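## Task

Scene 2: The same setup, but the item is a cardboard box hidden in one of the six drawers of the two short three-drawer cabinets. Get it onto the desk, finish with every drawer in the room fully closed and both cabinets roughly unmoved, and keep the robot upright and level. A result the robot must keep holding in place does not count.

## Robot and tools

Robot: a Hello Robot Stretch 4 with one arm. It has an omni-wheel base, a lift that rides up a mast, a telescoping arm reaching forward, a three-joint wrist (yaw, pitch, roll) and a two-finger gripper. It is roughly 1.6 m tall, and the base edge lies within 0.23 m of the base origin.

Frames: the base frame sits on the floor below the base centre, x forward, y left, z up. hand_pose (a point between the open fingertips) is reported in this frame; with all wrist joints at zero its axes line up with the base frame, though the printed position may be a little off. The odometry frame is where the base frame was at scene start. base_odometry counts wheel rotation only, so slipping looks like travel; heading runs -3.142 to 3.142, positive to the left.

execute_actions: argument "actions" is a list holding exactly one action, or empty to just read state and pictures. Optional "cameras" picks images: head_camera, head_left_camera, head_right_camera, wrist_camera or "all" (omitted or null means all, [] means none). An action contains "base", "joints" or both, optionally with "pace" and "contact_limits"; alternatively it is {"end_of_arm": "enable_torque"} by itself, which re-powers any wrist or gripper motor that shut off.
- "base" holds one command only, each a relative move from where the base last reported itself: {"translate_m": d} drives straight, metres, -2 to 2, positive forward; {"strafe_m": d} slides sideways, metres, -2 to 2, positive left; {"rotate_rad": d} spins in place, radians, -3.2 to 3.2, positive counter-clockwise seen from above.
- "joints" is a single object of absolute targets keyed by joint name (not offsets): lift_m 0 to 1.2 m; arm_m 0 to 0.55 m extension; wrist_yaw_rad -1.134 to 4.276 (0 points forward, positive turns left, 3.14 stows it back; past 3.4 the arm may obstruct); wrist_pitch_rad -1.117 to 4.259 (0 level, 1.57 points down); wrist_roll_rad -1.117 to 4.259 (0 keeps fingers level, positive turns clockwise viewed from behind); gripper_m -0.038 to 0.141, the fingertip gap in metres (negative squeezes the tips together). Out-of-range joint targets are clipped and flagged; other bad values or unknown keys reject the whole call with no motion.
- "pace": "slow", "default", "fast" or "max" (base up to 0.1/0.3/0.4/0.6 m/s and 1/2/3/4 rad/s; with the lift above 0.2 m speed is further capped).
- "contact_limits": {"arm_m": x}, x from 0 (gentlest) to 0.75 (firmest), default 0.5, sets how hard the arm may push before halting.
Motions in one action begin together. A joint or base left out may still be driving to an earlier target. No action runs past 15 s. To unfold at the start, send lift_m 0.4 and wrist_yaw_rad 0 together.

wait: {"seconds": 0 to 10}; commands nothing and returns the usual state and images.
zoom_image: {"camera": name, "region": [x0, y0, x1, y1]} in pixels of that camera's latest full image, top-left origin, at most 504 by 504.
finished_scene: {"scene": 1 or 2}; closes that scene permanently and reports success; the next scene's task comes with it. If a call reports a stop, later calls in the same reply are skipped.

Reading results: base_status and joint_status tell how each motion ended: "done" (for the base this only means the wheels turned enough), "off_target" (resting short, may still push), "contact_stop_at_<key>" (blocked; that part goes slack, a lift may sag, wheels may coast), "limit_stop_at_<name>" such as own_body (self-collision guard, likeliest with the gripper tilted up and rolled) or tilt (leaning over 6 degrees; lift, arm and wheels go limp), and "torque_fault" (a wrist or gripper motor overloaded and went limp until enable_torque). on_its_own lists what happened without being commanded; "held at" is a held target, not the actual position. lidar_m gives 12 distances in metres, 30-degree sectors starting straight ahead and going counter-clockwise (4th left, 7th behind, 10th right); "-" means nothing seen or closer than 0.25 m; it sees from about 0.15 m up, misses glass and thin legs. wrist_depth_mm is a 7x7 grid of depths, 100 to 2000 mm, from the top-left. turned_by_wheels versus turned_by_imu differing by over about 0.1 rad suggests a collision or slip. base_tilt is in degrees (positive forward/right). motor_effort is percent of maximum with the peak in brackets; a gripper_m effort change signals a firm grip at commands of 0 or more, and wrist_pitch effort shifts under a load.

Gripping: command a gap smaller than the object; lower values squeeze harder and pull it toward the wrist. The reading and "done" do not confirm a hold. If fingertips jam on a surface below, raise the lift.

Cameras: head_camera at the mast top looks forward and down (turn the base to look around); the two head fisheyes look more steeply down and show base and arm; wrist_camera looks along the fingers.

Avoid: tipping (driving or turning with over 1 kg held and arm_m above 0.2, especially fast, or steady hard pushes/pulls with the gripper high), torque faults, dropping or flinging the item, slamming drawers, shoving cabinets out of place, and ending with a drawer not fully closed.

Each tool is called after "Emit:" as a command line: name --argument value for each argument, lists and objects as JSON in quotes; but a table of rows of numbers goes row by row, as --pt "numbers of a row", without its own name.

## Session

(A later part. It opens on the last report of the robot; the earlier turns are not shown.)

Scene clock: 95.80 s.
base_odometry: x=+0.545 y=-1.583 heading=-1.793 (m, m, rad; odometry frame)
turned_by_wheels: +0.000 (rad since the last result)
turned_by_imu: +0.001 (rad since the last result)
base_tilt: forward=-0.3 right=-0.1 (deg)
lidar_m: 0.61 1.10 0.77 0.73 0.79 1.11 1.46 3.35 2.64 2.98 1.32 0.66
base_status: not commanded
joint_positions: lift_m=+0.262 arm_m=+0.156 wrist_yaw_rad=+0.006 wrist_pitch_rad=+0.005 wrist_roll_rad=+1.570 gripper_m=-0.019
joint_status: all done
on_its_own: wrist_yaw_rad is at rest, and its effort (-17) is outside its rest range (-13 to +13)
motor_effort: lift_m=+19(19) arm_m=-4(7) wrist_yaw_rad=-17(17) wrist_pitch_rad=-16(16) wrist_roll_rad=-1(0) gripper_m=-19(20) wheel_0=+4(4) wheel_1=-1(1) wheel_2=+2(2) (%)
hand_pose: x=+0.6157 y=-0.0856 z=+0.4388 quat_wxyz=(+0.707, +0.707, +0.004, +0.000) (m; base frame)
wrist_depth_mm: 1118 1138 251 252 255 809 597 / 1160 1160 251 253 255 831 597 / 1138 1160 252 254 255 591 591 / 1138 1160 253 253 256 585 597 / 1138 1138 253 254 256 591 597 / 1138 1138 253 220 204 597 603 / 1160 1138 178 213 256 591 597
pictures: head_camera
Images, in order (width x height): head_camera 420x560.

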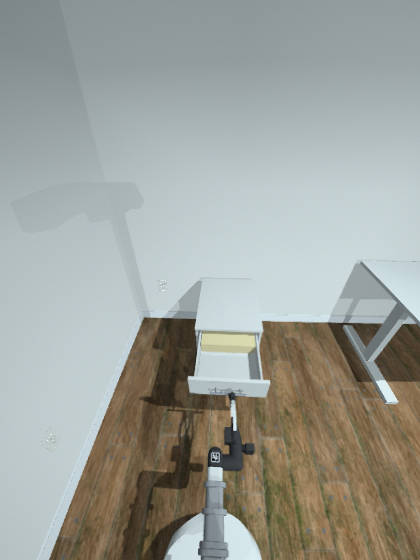

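Emit:
execute_actions --actions '[{"joints":{"arm_m":0.486}}]' --cameras '[]'

Emit:
execute_actions --actions '[{"joints":{"gripper_m":0.1}}]' --cameras '[]'

Emit:
execute_actions --actions '[{"joints":{"arm_m":0.4}}]' --cameras '[]'

Emit:
execute_actions --actions '[{"joints":{"lift_m":0.104}}]' --cameras '[]'

Emit:
execute_actions --actions '[{"joints":{"arm_m":0.478}}]' --cameras '["wrist_camera"]'

Emit:
execute_actions --actions '[{"joints":{"gripper_m":-0.02}}]' --cameras '[]'

Emit:
execute_actions --actions '[{"joints":{"arm_m":0.155}}]' --cameras '["head_camera"]'

Scene clock: 102.17 s.
base_odometry: x=+0.545 y=-1.583 heading=-1.793 (m, m, rad; odometry frame)
turned_by_wheels: -0.001 (rad since the last result)
turned_by_imu: +0.001 (rad since the last result)
base_tilt: forward=-0.3 right=-0.1 (deg)
lidar_m: 0.93 1.09 0.79 0.75 0.77 1.09 1.47 3.34 2.63 2.98 1.29 0.99
base_status: not commanded
joint_positions: lift_m=+0.262 arm_m=+0.485 wrist_yaw_rad=-0.001 wrist_pitch_rad=+0.005 wrist_roll_rad=+1.570 gripper_m=-0.020
joint_status: all done
motor_effort: lift_m=+18(18) arm_m=+7(7) wrist_yaw_rad=+4(17) wrist_pitch_rad=-15(17) wrist_roll_rad=+0(1) gripper_m=-19(22) wheel_0=+2(5) wheel_1=-1(1) wheel_2=-2(2) (%)
hand_pose: x=+0.9441 y=-0.0877 z=+0.4390 quat_wxyz=(+0.707, +0.707, +0.001, -0.002) (m; base frame)
wrist_depth_mm: 820 831 249 251 252 255 - / 820 831 249 251 253 255 256 / 809 820 249 250 252 254 256 / 809 820 249 250 252 255 245 / 820 820 249 250 252 254 255 / 809 820 249 208 207 254 256 / 809 820 179 216 252 254 -
pictures: none
No camera images: the call's "cameras" was empty. Leave "cameras" out to get every camera's image.

Scene clock: 104.10 s.
base_odometry: x=+0.545 y=-1.583 heading=-1.793 (m, m, rad; odometry frame)
turned_by_wheels: +0.000 (rad since the last result)
turned_by_imu: +0.001 (rad since the last result)
base_tilt: forward=-0.3 right=-0.1 (deg)
lidar_m: 0.92 1.07 0.79 0.74 0.77 1.09 1.47 3.35 2.65 2.97 1.29 1.01
base_status: not commanded
joint_positions: lift_m=+0.262 arm_m=+0.485 wrist_yaw_rad=+0.000 wrist_pitch_rad=+0.003 wrist_roll_rad=+1.570 gripper_m=+0.100
joint_status: all done
motor_effort: lift_m=+18(19) arm_m=+5(7) wrist_yaw_rad=+3(5) wrist_pitch_rad=-9(16) wrist_roll_rad=+0(0) gripper_m=-3(15) wheel_0=+1(2) wheel_1=-1(1) wheel_2=-2(2) (%)
hand_pose: x=+0.9445 y=-0.0875 z=+0.4395 quat_wxyz=(+0.707, +0.707, +0.001, -0.001) (m; base frame)
wrist_depth_mm: 820 820 249 250 252 253 - / 831 820 248 250 251 253 255 / 809 831 248 250 252 253 255 / 809 820 249 249 252 253 254 / 809 820 248 249 251 253 254 / 809 820 216 250 221 253 255 / 809 820 248 154 252 252 -
pictures: none
No camera images: the call's "cameras" was empty. Leave "cameras" out to get every camera's image.

Scene clock: 105.30 s.
base_odometry: x=+0.545 y=-1.583 heading=-1.793 (m, m, rad; odometry frame)
turned_by_wheels: +0.000 (rad since the last result)
turned_by_imu: +0.000 (rad since the last result)
base_tilt: forward=-0.3 right=-0.1 (deg)
lidar_m: 0.91 1.07 0.77 0.74 0.78 1.10 1.47 3.36 2.65 2.98 1.27 0.99
base_status: not commanded
joint_positions: lift_m=+0.262 arm_m=+0.401 wrist_yaw_rad=+0.000 wrist_pitch_rad=+0.003 wrist_roll_rad=+1.570 gripper_m=+0.100
joint_status: all done
motor_effort: lift_m=+18(19) arm_m=-4(2) wrist_yaw_rad=+1(2) wrist_pitch_rad=-9(10) wrist_roll_rad=-1(0) gripper_m=-1(2) wheel_0=+2(2) wheel_1=-1(1) wheel_2=-2(2) (%)
hand_pose: x=+0.8602 y=-0.0874 z=+0.4396 quat_wxyz=(+0.707, +0.707, +0.001, -0.001) (m; base frame)
wrist_depth_mm: 917 904 917 931 917 820 603 / 904 904 332 334 336 340 342 / 904 904 332 334 338 340 342 / 891 904 332 334 336 338 342 / 891 904 334 334 336 340 343 / 891 904 216 336 220 340 342 / 891 904 332 155 336 329 342
pictures: none
No camera images: the call's "cameras" was empty. Leave "cameras" out to get every camera's image.

Scene clock: 107.03 s.
base_odometry: x=+0.545 y=-1.583 heading=-1.793 (m, m, rad; odometry frame)
turned_by_wheels: +0.000 (rad since the last result)
turned_by_imu: +0.001 (rad since the last result)
base_tilt: forward=-0.3 right=-0.1 (deg)
lidar_m: 0.92 1.09 0.78 0.73 0.78 1.10 1.45 3.34 2.63 2.99 1.29 0.96
base_status: not commanded
joint_positions: lift_m=+0.104 arm_m=+0.401 wrist_yaw_rad=+0.000 wrist_pitch_rad=+0.003 wrist_roll_rad=+1.570 gripper_m=+0.100
joint_status: all done
motor_effort: lift_m=+18(17) arm_m=-4(4) wrist_yaw_rad=+1(1) wrist_pitch_rad=-10(9) wrist_roll_rad=+0(0) gripper_m=+1(0) wheel_0=+2(2) wheel_1=-1(1) wheel_2=-2(2) (%)
hand_pose: x=+0.8602 y=-0.0874 z=+0.2816 quat_wxyz=(+0.707, +0.707, +0.001, -0.001) (m; base frame)
wrist_depth_mm: 904 904 931 917 917 525 384 / 330 330 332 336 338 338 370 / 329 330 332 334 338 340 340 / 329 330 332 334 338 340 342 / 329 330 332 334 336 340 342 / 327 329 215 334 221 338 342 / 329 329 332 155 336 327 342
pictures: none
No camera images: the call's "cameras" was empty. Leave "cameras" out to get every camera's image.

Scene clock: 108.20 s.
base_odometry: x=+0.545 y=-1.583 heading=-1.793 (m, m, rad; odometry frame)
turned_by_wheels: +0.000 (rad since the last result)
turned_by_imu: +0.000 (rad since the last result)
base_tilt: forward=-0.3 right=-0.1 (deg)
lidar_m: 0.93 1.08 0.77 0.74 0.77 1.07 1.46 3.34 2.64 2.99 1.30 0.98
base_status: not commanded
joint_positions: lift_m=+0.104 arm_m=+0.477 wrist_yaw_rad=+0.000 wrist_pitch_rad=+0.003 wrist_roll_rad=+1.570 gripper_m=+0.100
joint_status: all done
motor_effort: lift_m=+18(18) arm_m=+5(4) wrist_yaw_rad=+0(1) wrist_pitch_rad=-10(9) wrist_roll_rad=-1(0) gripper_m=-4(0) wheel_0=+1(2) wheel_1=-1(1) wheel_2=-1(2) (%)
hand_pose: x=+0.9366 y=-0.0874 z=+0.2817 quat_wxyz=(+0.707, +0.707, +0.001, -0.001) (m; base frame)
wrist_depth_mm: 253 254 257 258 260 263 - / 252 255 256 257 260 260 264 / 253 254 256 257 259 260 263 / 253 254 256 258 259 262 244 / 253 254 257 257 260 260 229 / 252 254 216 257 221 262 229 / 253 254 255 155 259 260 -
pictures: wrist_camera
camera_calibration (this result's frames):
wrist_camera: T_world_to_cam=[[0.00205288, 0.0207632, -0.999782, 0.288485], [0.0364128, 0.99912, 0.0208242, 0.113215], [0.999335, -0.0364476, 0.00129503, -0.717099], [0, 0, 0, 1]] pos_world=[0.711907, -0.145241, 0.286994]
Images, in order (width x height): wrist_camera 616x392.

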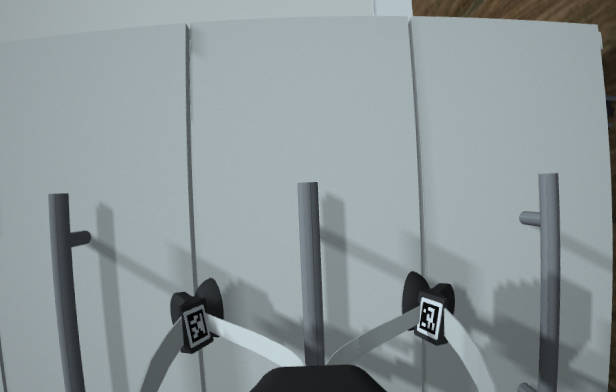

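Scene clock: 110.13 s.
base_odometry: x=+0.545 y=-1.583 heading=-1.793 (m, m, rad; odometry frame)
turned_by_wheels: +0.000 (rad since the last result)
turned_by_imu: +0.001 (rad since the last result)
base_tilt: forward=-0.3 right=-0.1 (deg)
lidar_m: 0.90 1.06 0.77 0.74 0.76 1.05 1.45 3.33 2.64 2.98 1.31 1.00
base_status: not commanded
joint_positions: lift_m=+0.104 arm_m=+0.477 wrist_yaw_rad=+0.001 wrist_pitch_rad=+0.003 wrist_roll_rad=+1.570 gripper_m=-0.019
joint_status: all done
motor_effort: lift_m=+18(18) arm_m=+3(5) wrist_yaw_rad=-1(1) wrist_pitch_rad=-10(9) wrist_roll_rad=+0(0) gripper_m=-18(19) wheel_0=+2(2) wheel_1=-1(1) wheel_2=+0(1) (%)
hand_pose: x=+0.9369 y=-0.0872 z=+0.2817 quat_wxyz=(+0.707, +0.707, +0.001, -0.001) (m; base frame)
wrist_depth_mm: 254 254 253 254 255 262 - / 252 254 253 254 255 260 263 / 252 254 252 254 256 262 263 / 252 253 253 254 255 262 229 / 252 254 253 253 256 263 229 / 252 254 253 214 256 260 230 / 252 254 180 220 255 262 -
pictures: none
No camera images: the call's "cameras" was empty. Leave "cameras" out to get every camera's image.

Scene clock: 112.20 s.
base_odometry: x=+0.545 y=-1.583 heading=-1.793 (m, m, rad; odometry frame)
turned_by_wheels: +0.000 (rad since the last result)
turned_by_imu: +0.001 (rad since the last result)
base_tilt: forward=-0.3 right=-0.1 (deg)
lidar_m: 0.60 1.07 0.76 0.75 0.76 1.08 1.45 3.35 2.66 2.98 1.30 0.66
base_status: not commanded
joint_positions: lift_m=+0.104 arm_m=+0.156 wrist_yaw_rad=+0.006 wrist_pitch_rad=+0.003 wrist_roll_rad=+1.570 gripper_m=-0.019
joint_status: all done
on_its_own: wrist_yaw_rad is at rest, and its effort (-17) is outside its rest range (-13 to +13)
motor_effort: lift_m=+18(18) arm_m=-4(10) wrist_yaw_rad=-17(17) wrist_pitch_rad=-11(11) wrist_roll_rad=+0(0) gripper_m=-15(21) wheel_0=+4(3) wheel_1=-1(1) wheel_2=+2(2) (%)
hand_pose: x=+0.6157 y=-0.0856 z=+0.2815 quat_wxyz=(+0.707, +0.707, +0.003, +0.001) (m; base frame)
wrist_depth_mm: 1138 1160 251 251 254 525 384 / 1138 1160 250 252 253 539 394 / 1138 1160 251 252 254 549 402 / 1160 1160 251 252 255 559 394 / 1138 1138 252 253 255 564 407 / 1138 1160 252 213 255 564 410 / 1160 1138 180 220 255 459 407
pictures: head_camera
Images, in order (width x height): head_camera 420x560.

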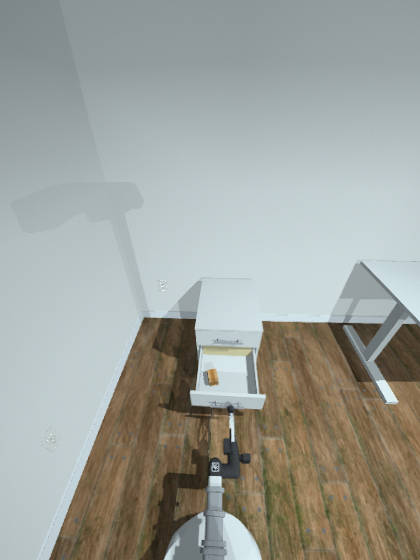

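Emit:
execute_actions --actions '[{"joints":{"gripper_m":0.1}}]' --cameras '[]'

Emit:
execute_actions --actions '[{"joints":{"arm_m":0.08}}]' --cameras '[]'

Emit:
execute_actions --actions '[{"joints":{"lift_m":0.55,"wrist_pitch_rad":1.57,"wrist_roll_rad":0},"base":{"strafe_m":0.1}}]' --cameras '[]'

Emit:
execute_actions --actions '[{"joints":{"arm_m":0.48},"base":{"translate_m":0.12}}]' --cameras '["wrist_camera"]'

Scene clock: 116.53 s.
base_odometry: x=+0.545 y=-1.583 heading=-1.793 (m, m, rad; odometry frame)
turned_by_wheels: +0.000 (rad since the last result)
turned_by_imu: +0.001 (rad since the last result)
base_tilt: forward=-0.3 right=-0.1 (deg)
lidar_m: 0.60 1.07 0.79 0.74 0.78 1.09 1.45 3.34 2.65 2.98 1.29 0.66
base_status: not commanded
joint_positions: lift_m=+0.104 arm_m=+0.156 wrist_yaw_rad=+0.000 wrist_pitch_rad=+0.003 wrist_roll_rad=+1.570 gripper_m=+0.100
joint_status: all done
motor_effort: lift_m=+18(18) arm_m=-4(4) wrist_yaw_rad=+0(17) wrist_pitch_rad=-9(11) wrist_roll_rad=+0(0) gripper_m=-2(17) wheel_0=+3(4) wheel_1=-1(1) wheel_2=+1(2) (%)
hand_pose: x=+0.6152 y=-0.0873 z=+0.2816 quat_wxyz=(+0.707, +0.707, +0.001, -0.001) (m; base frame)
wrist_depth_mm: 1160 1160 258 259 262 530 384 / 1138 1160 257 259 262 539 392 / 1138 1160 258 259 262 554 402 / 1138 1138 259 259 263 559 394 / 1138 1138 258 259 260 564 410 / 1138 1138 216 258 221 525 410 / 1160 1138 258 155 262 492 407
pictures: none
No camera images: the call's "cameras" was empty. Leave "cameras" out to get every camera's image.

Scene clock: 117.67 s.
base_odometry: x=+0.545 y=-1.583 heading=-1.793 (m, m, rad; odometry frame)
turned_by_wheels: +0.000 (rad since the last result)
turned_by_imu: +0.000 (rad since the last result)
base_tilt: forward=-0.3 right=-0.1 (deg)
lidar_m: 0.62 1.09 0.78 0.74 0.79 1.10 1.47 3.35 2.64 2.99 1.29 0.67
base_status: not commanded
joint_positions: lift_m=+0.104 arm_m=+0.081 wrist_yaw_rad=+0.000 wrist_pitch_rad=+0.003 wrist_roll_rad=+1.570 gripper_m=+0.100
joint_status: all done
motor_effort: lift_m=+18(18) arm_m=-4(4) wrist_yaw_rad=+1(0) wrist_pitch_rad=-10(9) wrist_roll_rad=+0(0) gripper_m=-2(3) wheel_0=+2(3) wheel_1=-1(1) wheel_2=+1(1) (%)
hand_pose: x=+0.5402 y=-0.0874 z=+0.2816 quat_wxyz=(+0.707, +0.707, +0.001, -0.001) (m; base frame)
wrist_depth_mm: 1229 1229 1229 1229 991 530 389 / 1205 1229 1229 336 759 539 397 / 1229 1229 334 334 668 554 402 / 1229 1205 334 334 627 559 397 / 1205 1229 621 336 338 569 410 / 1205 1205 216 334 221 530 413 / 1205 1229 334 155 338 492 407
pictures: none
No camera images: the call's "cameras" was empty. Leave "cameras" out to get every camera's image.

Scene clock: 120.43 s.
base_odometry: x=+0.642 y=-1.605 heading=-1.793 (m, m, rad; odometry frame)
turned_by_wheels: +0.000 (rad since the last result)
turned_by_imu: +0.000 (rad since the last result)
base_tilt: forward=-0.3 right=-0.1 (deg)
lidar_m: 0.62 0.94 0.67 0.64 0.69 0.95 1.46 3.34 2.75 3.08 1.38 0.65
base_status: done
joint_positions: lift_m=+0.550 arm_m=+0.081 wrist_yaw_rad=+0.000 wrist_pitch_rad=+1.570 wrist_roll_rad=+0.000 gripper_m=+0.100
joint_status: all done
motor_effort: lift_m=+23(26) arm_m=-4(4) wrist_yaw_rad=+1(1) wrist_pitch_rad=+0(7) wrist_roll_rad=-2(7) gripper_m=+1(4) wheel_0=+0(7) wheel_1=+0(5) wheel_2=+0(0) (%)
hand_pose: x=+0.2519 y=-0.0874 z=+0.4395 quat_wxyz=(+0.708, +0.000, +0.707, +0.000) (m; base frame)
wrist_depth_mm: 676 676 668 668 668 668 676 / 668 668 668 676 676 676 668 / 668 668 661 668 668 668 661 / 668 668 676 668 668 668 668 / 668 668 661 668 668 668 661 / 668 668 221 466 221 668 668 / 661 452 449 154 668 661 668
pictures: none
No camera images: the call's "cameras" was empty. Leave "cameras" out to get every camera's image.

Scene clock: 122.73 s.
base_odometry: x=+0.616 y=-1.722 heading=-1.793 (m, m, rad; odometry frame)
turned_by_wheels: +0.000 (rad since the last result)
turned_by_imu: +0.001 (rad since the last result)
base_tilt: forward=-0.3 right=-0.1 (deg)
lidar_m: 0.49 0.94 0.67 0.63 0.66 0.95 1.56 3.46 2.79 2.54 1.33 0.51
base_status: done
joint_positions: lift_m=+0.550 arm_m=+0.479 wrist_yaw_rad=+0.000 wrist_pitch_rad=+1.570 wrist_roll_rad=+0.000 gripper_m=+0.100
joint_status: all done
motor_effort: lift_m=+23(23) arm_m=+5(3) wrist_yaw_rad=+1(0) wrist_pitch_rad=-1(0) wrist_roll_rad=+0(1) gripper_m=-4(4) wheel_0=+2(5) wheel_1=+0(7) wheel_2=+0(10) (%)
hand_pose: x=+0.6505 y=-0.0874 z=+0.4395 quat_wxyz=(+0.707, +0.000, +0.707, +0.000) (m; base frame)
wrist_depth_mm: 668 676 336 349 310 377 303 / 668 668 449 445 449 449 394 / 668 668 445 449 452 449 387 / 668 668 449 399 445 449 389 / 668 668 449 445 449 449 389 / 668 661 222 445 222 449 384 / 668 661 340 154 362 343 362
pictures: wrist_camera
camera_calibration (this result's frames):
wrist_camera: T_world_to_cam=[[-0.0215043, -0.999758, -0.00472753, -0.0643384], [-0.999063, 0.0216666, -0.037475, 0.734065], [0.0375684, 0.00391722, -0.999286, 0.637566], [0, 0, 0, 1]] pos_world=[0.708041, -0.0827249, 0.664316]
Images, in order (width x height): wrist_camera 616x392.

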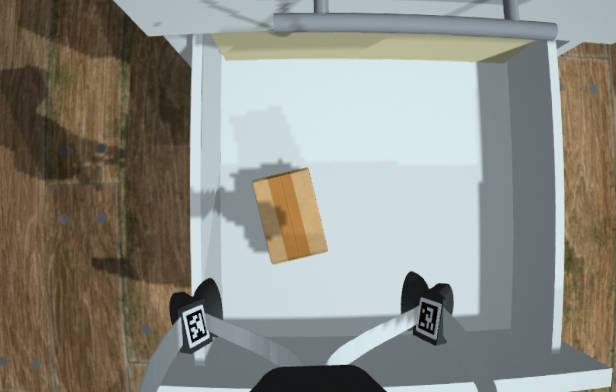

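Emit:
execute_actions --actions '[{"joints":{"arm_m":0.53,"wrist_roll_rad":-0.25,"gripper_m":0.085},"base":{"strafe_m":0.018}}]' --cameras '[]'

Emit:
execute_actions --actions '[{"joints":{"lift_m":0.355}}]' --cameras '["wrist_camera"]'

Emit:
execute_actions --actions '[{"joints":{"gripper_m":0.02}}]' --cameras '[]'

Emit:
execute_actions --actions '[{"joints":{"lift_m":1.15}}]' --cameras '["wrist_camera"]'

Scene clock: 128.53 s.
base_odometry: x=+0.634 y=-1.726 heading=-1.793 (m, m, rad; odometry frame)
turned_by_wheels: +0.000 (rad since the last result)
turned_by_imu: +0.002 (rad since the last result)
base_tilt: forward=-0.3 right=-0.1 (deg)
lidar_m: 0.50 0.90 0.64 0.62 0.67 0.90 1.56 3.46 2.79 2.52 1.31 0.52
base_status: done
joint_positions: lift_m=+0.550 arm_m=+0.529 wrist_yaw_rad=+0.000 wrist_pitch_rad=+1.570 wrist_roll_rad=-0.250 gripper_m=+0.085
joint_status: all done
motor_effort: lift_m=+23(23) arm_m=+5(5) wrist_yaw_rad=+1(1) wrist_pitch_rad=-1(0) wrist_roll_rad=-1(4) gripper_m=+0(3) wheel_0=+1(5) wheel_1=+0(5) wheel_2=-1(1) (%)
hand_pose: x=+0.7004 y=-0.0874 z=+0.4395 quat_wxyz=(+0.702, -0.088, +0.701, +0.088) (m; base frame)
wrist_depth_mm: 668 668 258 220 193 170 - / 676 676 668 392 245 225 205 / 676 661 668 449 445 297 257 / 668 676 668 449 449 442 433 / 661 668 449 397 445 445 415 / 668 668 216 445 214 442 397 / 661 668 404 154 442 439 377
pictures: none
No camera images: the call's "cameras" was empty. Leave "cameras" out to get every camera's image.

Scene clock: 130.43 s.
base_odometry: x=+0.634 y=-1.726 heading=-1.793 (m, m, rad; odometry frame)
turned_by_wheels: +0.000 (rad since the last result)
turned_by_imu: +0.001 (rad since the last result)
base_tilt: forward=-0.3 right=-0.1 (deg)
lidar_m: 0.51 0.89 0.66 0.61 0.65 0.91 1.56 3.46 2.79 2.54 1.34 0.53
base_status: not commanded
joint_positions: lift_m=+0.355 arm_m=+0.529 wrist_yaw_rad=+0.000 wrist_pitch_rad=+1.570 wrist_roll_rad=-0.250 gripper_m=+0.085
joint_status: all done
motor_effort: lift_m=+18(29) arm_m=+5(5) wrist_yaw_rad=+1(1) wrist_pitch_rad=-1(1) wrist_roll_rad=-2(1) gripper_m=+2(1) wheel_0=+1(1) wheel_1=+0(0) wheel_2=-1(1) (%)
hand_pose: x=+0.7004 y=-0.0874 z=+0.2449 quat_wxyz=(+0.702, -0.088, +0.701, +0.088) (m; base frame)
wrist_depth_mm: 477 469 199 253 245 215 - / 473 473 224 253 253 252 252 / 469 473 252 252 251 251 251 / 469 195 252 252 251 251 251 / 473 195 252 202 251 251 250 / 469 198 206 200 200 251 249 / 469 169 250 154 250 250 -
pictures: wrist_camera
camera_calibration (this result's frames):
wrist_camera: T_world_to_cam=[[0.22612, -0.974089, -0.00450696, -0.235423], [-0.97346, -0.225802, -0.037266, 0.737027], [0.0352828, 0.0128139, -0.999295, 0.443615], [0, 0, 0, 1]] pos_world=[0.755048, -0.0685857, 0.469708]
Images, in order (width x height): wrist_camera 616x392.

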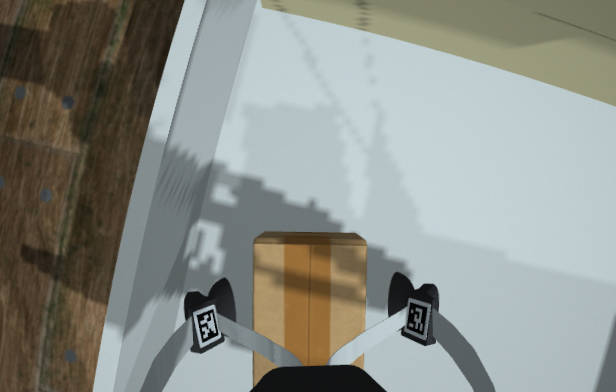

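Scene clock: 131.90 s.
base_odometry: x=+0.634 y=-1.726 heading=-1.793 (m, m, rad; odometry frame)
turned_by_wheels: +0.000 (rad since the last result)
turned_by_imu: +0.001 (rad since the last result)
base_tilt: forward=-0.3 right=-0.1 (deg)
lidar_m: 0.48 0.90 0.65 0.62 0.65 0.91 1.55 3.46 2.81 2.54 1.33 0.52
base_status: not commanded
joint_positions: lift_m=+0.355 arm_m=+0.529 wrist_yaw_rad=+0.000 wrist_pitch_rad=+1.570 wrist_roll_rad=-0.250 gripper_m=+0.020
joint_status: all done
motor_effort: lift_m=+18(18) arm_m=+5(5) wrist_yaw_rad=+1(1) wrist_pitch_rad=-1(1) wrist_roll_rad=-2(1) gripper_m=-20(15) wheel_0=+1(1) wheel_1=+0(0) wheel_2=-1(1) (%)
hand_pose: x=+0.7004 y=-0.0874 z=+0.2449 quat_wxyz=(+0.702, -0.088, +0.701, +0.088) (m; base frame)
wrist_depth_mm: 473 477 199 252 245 216 - / 473 473 224 253 252 252 252 / 477 469 251 252 252 251 251 / 473 195 251 252 252 251 250 / 469 195 252 189 251 250 250 / 469 198 202 188 188 250 249 / 469 165 220 187 249 249 -
pictures: none
No camera images: the call's "cameras" was empty. Leave "cameras" out to get every camera's image.

Scene clock: 135.83 s.
base_odometry: x=+0.634 y=-1.726 heading=-1.793 (m, m, rad; odometry frame)
turned_by_wheels: +0.000 (rad since the last result)
turned_by_imu: +0.002 (rad since the last result)
base_tilt: forward=-0.3 right=-0.1 (deg)
lidar_m: 0.51 0.89 0.65 0.61 0.66 0.95 1.56 3.48 2.80 2.55 1.31 0.53
base_status: not commanded
joint_positions: lift_m=+1.150 arm_m=+0.529 wrist_yaw_rad=+0.000 wrist_pitch_rad=+1.570 wrist_roll_rad=-0.250 gripper_m=+0.020
joint_status: all done
motor_effort: lift_m=+23(25) arm_m=+5(5) wrist_yaw_rad=+1(1) wrist_pitch_rad=+0(1) wrist_roll_rad=-2(2) gripper_m=-21(19) wheel_0=+1(1) wheel_1=+0(0) wheel_2=-1(1) (%)
hand_pose: x=+0.7004 y=-0.0874 z=+1.0395 quat_wxyz=(+0.702, -0.088, +0.701, +0.088) (m; base frame)
wrist_depth_mm: 917 1255 1281 750 750 750 1118 / 960 1281 1281 750 759 750 1281 / 991 1308 1281 750 741 750 1281 / 1060 1281 1281 1060 1060 1255 1281 / 1118 1281 1281 188 1060 1255 1281 / 1182 1281 202 188 189 1255 1281 / 1229 1255 654 188 1281 1281 1281
pictures: wrist_camera
camera_calibration (this result's frames):
wrist_camera: T_world_to_cam=[[0.226124, -0.974088, -0.00450695, -0.231846], [-0.973459, -0.225806, -0.037266, 0.76664], [0.0352827, 0.0128141, -0.999295, 1.23761], [0, 0, 0, 1]] pos_world=[0.755053, -0.0685855, 1.26426]
Images, in order (width x height): wrist_camera 616x392.

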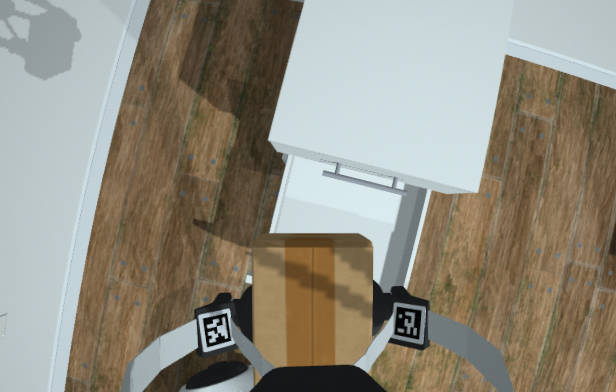

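Emit:
execute_actions --actions '[{"base":{"strafe_m":-1.75}}]' --cameras '[]'

Emit:
execute_actions --actions '[{"base":{"translate_m":0.15}}]' --cameras '["head_camera"]'

Scene clock: 144.70 s.
base_odometry: x=-1.073 y=-1.341 heading=-1.793 (m, m, rad; odometry frame)
turned_by_wheels: +0.000 (rad since the last result)
turned_by_imu: +0.011 (rad since the last result)
base_tilt: forward=-0.2 right=-0.1 (deg)
lidar_m: 0.59 0.64 1.45 2.39 2.49 2.76 3.39 1.39 1.39 1.31 0.89 0.63
base_status: done
joint_positions: lift_m=+1.150 arm_m=+0.529 wrist_yaw_rad=+0.000 wrist_pitch_rad=+1.570 wrist_roll_rad=-0.250 gripper_m=+0.020
joint_status: not commanded
motor_effort: lift_m=+23(23) arm_m=+4(5) wrist_yaw_rad=+1(1) wrist_pitch_rad=+0(1) wrist_roll_rad=-2(1) gripper_m=-21(17) wheel_0=+0(8) wheel_1=-1(8) wheel_2=-1(1) (%)
hand_pose: x=+0.7004 y=-0.0874 z=+1.0395 quat_wxyz=(+0.702, -0.088, +0.701, +0.088) (m; base frame)
wrist_depth_mm: 549 544 549 549 549 554 549 / 549 549 544 544 544 544 549 / 549 549 544 544 544 544 544 / 544 544 549 544 544 544 544 / 1281 549 544 189 539 544 544 / 1281 1281 202 188 188 544 544 / 1281 1281 647 187 1255 539 1255
pictures: none
No camera images: the call's "cameras" was empty. Leave "cameras" out to get every camera's image.

Scene clock: 146.53 s.
base_odometry: x=-1.106 y=-1.487 heading=-1.793 (m, m, rad; odometry frame)
turned_by_wheels: +0.000 (rad since the last result)
turned_by_imu: +0.001 (rad since the last result)
base_tilt: forward=-0.3 right=-0.1 (deg)
lidar_m: 0.43 0.47 0.66 1.47 2.48 2.78 3.54 1.54 1.40 1.33 0.66 0.47
base_status: done
joint_positions: lift_m=+1.150 arm_m=+0.529 wrist_yaw_rad=+0.000 wrist_pitch_rad=+1.570 wrist_roll_rad=-0.250 gripper_m=+0.020
joint_status: not commanded
motor_effort: lift_m=+23(23) arm_m=+4(4) wrist_yaw_rad=+1(1) wrist_pitch_rad=-1(1) wrist_roll_rad=-1(2) gripper_m=-18(21) wheel_0=+1(8) wheel_1=+0(3) wheel_2=+2(9) (%)
hand_pose: x=+0.7004 y=-0.0874 z=+1.0395 quat_wxyz=(+0.702, -0.088, +0.701, +0.088) (m; base frame)
wrist_depth_mm: 549 549 549 544 544 549 549 / 549 544 544 544 544 544 549 / 549 549 549 544 544 544 544 / 549 544 544 544 544 544 539 / 544 549 544 189 539 544 544 / 544 544 202 188 188 539 539 / 1281 544 364 187 539 539 539
pictures: head_camera
Images, in order (width x height): head_camera 420x560.

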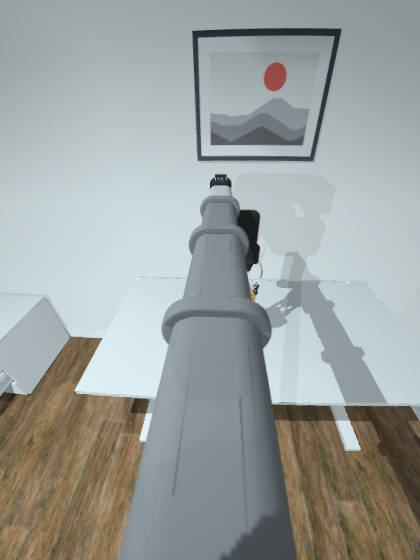

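Emit:
execute_actions --actions '[{"joints":{"lift_m":0.862}}]' --cameras '[]'

Emit:
execute_actions --actions '[{"joints":{"gripper_m":0.1}}]' --cameras '[]'

Emit:
execute_actions --actions '[{"joints":{"lift_m":0.95}}]' --cameras '[]'

Emit:
execute_actions --actions '[{"joints":{"arm_m":0.0},"base":{"translate_m":-0.29}}]' --cameras '[]'

Emit:
execute_actions --actions '[{"joints":{"lift_m":0.104,"wrist_pitch_rad":0,"wrist_roll_rad":1.57},"base":{"strafe_m":1.65}}]' --cameras '["wrist_camera"]'

Emit:
execute_actions --actions '[{"joints":{"arm_m":0.55},"contact_limits":{"arm_m":0.3}}]' --cameras '["wrist_camera","head_camera"]'

Scene clock: 153.57 s.
base_odometry: x=-1.106 y=-1.487 heading=-1.793 (m, m, rad; odometry frame)
turned_by_wheels: +0.000 (rad since the last result)
turned_by_imu: +0.002 (rad since the last result)
base_tilt: forward=-0.3 right=-0.1 (deg)
lidar_m: 0.44 0.46 0.64 1.50 2.48 2.77 3.57 1.53 1.39 1.31 0.65 0.47
base_status: not commanded
joint_positions: lift_m=+0.862 arm_m=+0.529 wrist_yaw_rad=+0.000 wrist_pitch_rad=+1.570 wrist_roll_rad=-0.250 gripper_m=+0.020
joint_status: all done
motor_effort: lift_m=+18(28) arm_m=+4(4) wrist_yaw_rad=+1(1) wrist_pitch_rad=-1(1) wrist_roll_rad=-1(1) gripper_m=-16(18) wheel_0=+1(1) wheel_1=+0(0) wheel_2=+1(1) (%)
hand_pose: x=+0.7004 y=-0.0874 z=+0.7519 quat_wxyz=(+0.702, -0.088, +0.701, +0.088) (m; base frame)
wrist_depth_mm: 257 257 257 256 256 256 - / 257 256 255 256 255 255 256 / 257 256 256 255 256 255 255 / 256 255 256 255 255 254 254 / 254 255 256 189 254 254 254 / 254 255 202 188 188 253 253 / 254 253 221 188 253 253 -
pictures: none
No camera images: the call's "cameras" was empty. Leave "cameras" out to get every camera's image.

Scene clock: 155.20 s.
base_odometry: x=-1.106 y=-1.487 heading=-1.793 (m, m, rad; odometry frame)
turned_by_wheels: +0.000 (rad since the last result)
turned_by_imu: +0.001 (rad since the last result)
base_tilt: forward=-0.3 right=-0.1 (deg)
lidar_m: 0.44 0.45 0.67 1.50 2.50 2.78 3.54 1.53 1.38 1.32 0.66 0.49
base_status: not commanded
joint_positions: lift_m=+0.862 arm_m=+0.529 wrist_yaw_rad=+0.000 wrist_pitch_rad=+1.570 wrist_roll_rad=-0.250 gripper_m=+0.100
joint_status: all done
motor_effort: lift_m=+18(18) arm_m=+4(4) wrist_yaw_rad=+1(1) wrist_pitch_rad=+0(1) wrist_roll_rad=-2(1) gripper_m=-3(16) wheel_0=+2(1) wheel_1=+0(0) wheel_2=+2(1) (%)
hand_pose: x=+0.7004 y=-0.0874 z=+0.7519 quat_wxyz=(+0.702, -0.088, +0.701, +0.088) (m; base frame)
wrist_depth_mm: 257 257 257 257 256 256 - / 257 257 256 256 256 256 256 / 256 256 256 255 255 254 255 / 256 256 255 254 255 255 255 / 255 255 254 204 254 254 254 / 255 254 222 204 204 254 254 / 255 254 253 154 254 253 -
pictures: none
No camera images: the call's "cameras" was empty. Leave "cameras" out to get every camera's image.

Scene clock: 156.57 s.
base_odometry: x=-1.106 y=-1.487 heading=-1.793 (m, m, rad; odometry frame)
turned_by_wheels: +0.000 (rad since the last result)
turned_by_imu: +0.001 (rad since the last result)
base_tilt: forward=-0.3 right=-0.1 (deg)
lidar_m: 0.44 0.47 0.65 1.52 2.50 2.77 3.55 1.53 1.38 1.33 0.64 0.48
base_status: not commanded
joint_positions: lift_m=+0.950 arm_m=+0.529 wrist_yaw_rad=+0.000 wrist_pitch_rad=+1.570 wrist_roll_rad=-0.250 gripper_m=+0.100
joint_status: all done
motor_effort: lift_m=+23(23) arm_m=+4(4) wrist_yaw_rad=+0(1) wrist_pitch_rad=+0(1) wrist_roll_rad=-1(1) gripper_m=+0(1) wheel_0=+1(1) wheel_1=+0(0) wheel_2=+2(2) (%)
hand_pose: x=+0.7004 y=-0.0874 z=+0.8395 quat_wxyz=(+0.702, -0.088, +0.701, +0.088) (m; base frame)
wrist_depth_mm: 347 345 345 345 343 345 343 / 347 345 345 345 345 343 343 / 345 343 343 345 342 343 343 / 345 343 345 343 343 343 343 / 343 343 343 293 342 342 342 / 342 343 222 294 221 342 340 / 343 342 342 154 342 340 340
pictures: none
No camera images: the call's "cameras" was empty. Leave "cameras" out to get every camera's image.

Scene clock: 159.17 s.
base_odometry: x=-1.043 y=-1.204 heading=-1.793 (m, m, rad; odometry frame)
turned_by_wheels: +0.000 (rad since the last result)
turned_by_imu: +0.002 (rad since the last result)
base_tilt: forward=-0.3 right=-0.1 (deg)
lidar_m: 0.73 0.79 1.53 2.39 2.40 2.77 3.25 1.28 1.37 1.31 1.05 0.76
base_status: done
joint_positions: lift_m=+0.950 arm_m=+0.001 wrist_yaw_rad=+0.000 wrist_pitch_rad=+1.570 wrist_roll_rad=-0.250 gripper_m=+0.100
joint_status: all done
motor_effort: lift_m=+22(23) arm_m=-3(4) wrist_yaw_rad=+1(2) wrist_pitch_rad=-2(2) wrist_roll_rad=-1(1) gripper_m=+1(0) wheel_0=-1(5) wheel_1=+0(8) wheel_2=-1(7) (%)
hand_pose: x=+0.1718 y=-0.0874 z=+0.8396 quat_wxyz=(+0.702, -0.088, +0.701, +0.088) (m; base frame)
wrist_depth_mm: 1078 1078 1078 1078 1078 1060 1078 / 1078 1078 1098 1078 1078 1060 1078 / 1098 1078 1060 1078 1078 1098 1078 / 1078 1078 1078 1078 1078 1060 1060 / 1078 1078 854 866 1060 1078 1060 / 1078 1078 222 854 221 1060 1078 / 1060 1060 854 150 1078 1060 1078
pictures: none
No camera images: the call's "cameras" was empty. Leave "cameras" out to get every camera's image.

Scene clock: 166.00 s.
base_odometry: x=+0.567 y=-1.568 heading=-1.793 (m, m, rad; odometry frame)
turned_by_wheels: +0.000 (rad since the last result)
turned_by_imu: -0.004 (rad since the last result)
base_tilt: forward=-0.4 right=-0.1 (deg)
lidar_m: 0.65 1.06 0.75 0.70 0.75 1.06 1.45 3.34 2.65 3.00 1.33 0.66
base_status: done
joint_positions: lift_m=+0.104 arm_m=+0.001 wrist_yaw_rad=+0.000 wrist_pitch_rad=+0.003 wrist_roll_rad=+1.570 gripper_m=+0.100
joint_status: all done
motor_effort: lift_m=+19(25) arm_m=-4(4) wrist_yaw_rad=+1(2) wrist_pitch_rad=-10(17) wrist_roll_rad=+0(8) gripper_m=-2(1) wheel_0=+1(8) wheel_1=-1(11) wheel_2=-1(2) (%)
hand_pose: x=+0.4601 y=-0.0874 z=+0.2815 quat_wxyz=(+0.707, +0.707, +0.001, -0.001) (m; base frame)
wrist_depth_mm: 1308 1336 1336 1366 1008 525 389 / 1336 1366 1336 436 946 544 397 / 1336 1366 750 436 759 559 404 / 1336 1336 759 436 768 564 399 / 1308 1336 750 436 768 569 413 / 1308 1336 216 436 220 535 410 / 1336 1308 1336 155 904 496 407
pictures: wrist_camera
camera_calibration (this result's frames):
wrist_camera: T_world_to_cam=[[0.00176799, 0.0205636, -0.999787, 0.289417], [0.0364063, 0.999124, 0.0206144, 0.130627], [0.999336, -0.036435, 0.0010178, -0.240864], [0, 0, 0, 1]] pos_world=[0.235437, -0.14524, 0.286908]
Images, in order (width x height): wrist_camera 616x392.

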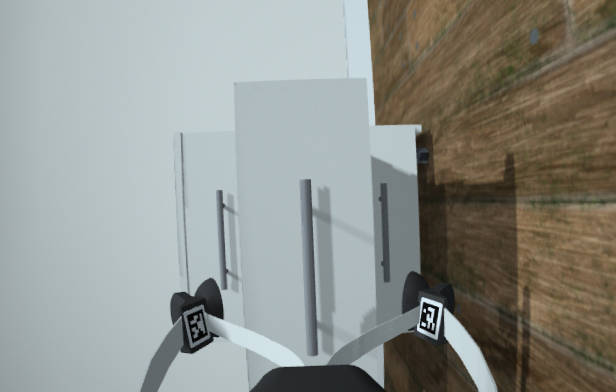

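Scene clock: 168.53 s.
base_odometry: x=+0.567 y=-1.568 heading=-1.793 (m, m, rad; odometry frame)
turned_by_wheels: +0.000 (rad since the last result)
turned_by_imu: +0.001 (rad since the last result)
base_tilt: forward=-0.3 right=-0.1 (deg)
lidar_m: 0.94 1.05 0.75 0.73 0.77 1.07 1.43 3.34 2.64 3.00 1.35 1.03
base_status: not commanded
joint_positions: lift_m=+0.104 arm_m=+0.515 wrist_yaw_rad=+0.000 wrist_pitch_rad=+0.002 wrist_roll_rad=+1.570 gripper_m=+0.100
joint_status: arm_m contact_stop (moved +0.514 of +0.549)
joint sent to its limit — the command would take arm_m past its upper limit, so that joint was sent only as far as its limit.
on_its_own: arm_m is slack since a contact_stop (your +0.550 is given up)
motor_effort: lift_m=+19(19) arm_m=+1(16) wrist_yaw_rad=+2(33) wrist_pitch_rad=-7(11) wrist_roll_rad=+0(0) gripper_m=-1(2) wheel_0=+0(6) wheel_1=+0(5) wheel_2=-1(12) (%)
contact_limits: arm_m 0.3
hand_pose: x=+0.9745 y=-0.0875 z=+0.2818 quat_wxyz=(+0.707, +0.707, +0.001, -0.001) (m; base frame)
wrist_depth_mm: 242 243 245 247 248 250 - / 241 242 245 247 249 250 252 / 241 242 245 247 248 250 251 / 240 242 244 245 248 250 245 / 241 242 244 246 247 249 250 / 240 242 216 246 220 249 249 / 240 242 243 155 247 249 -
pictures: head_camera, wrist_camera
camera_calibration (this result's frames):
wrist_camera: T_world_to_cam=[[0.00277205, 0.0206793, -0.999782, 0.287817], [0.0368417, 0.999105, 0.0207675, 0.111557], [0.999317, -0.0368912, 0.00200771, -0.755189], [0, 0, 0, 1]] pos_world=[0.749765, -0.145269, 0.286953]
Images, in order (width x height): head_camera 420x560, wrist_camera 616x392.

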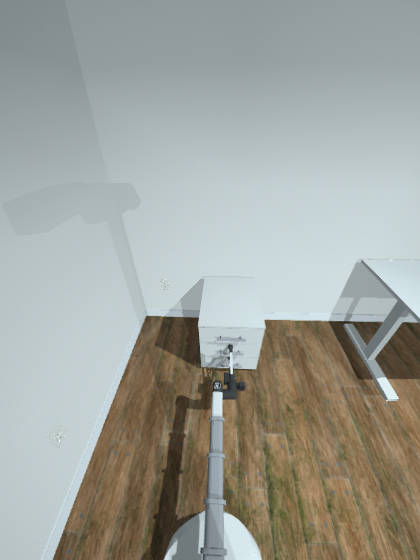

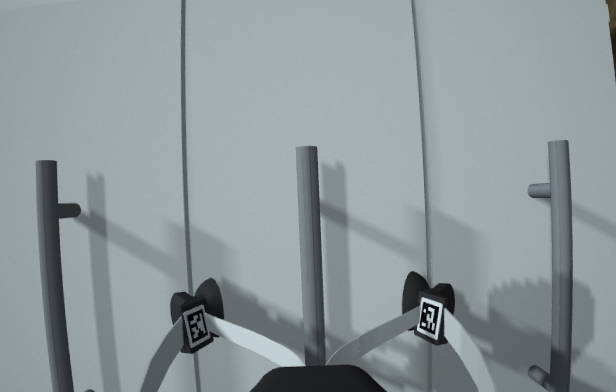

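Emit:
finished_scene --scene 2

The scene is finished: the task was done.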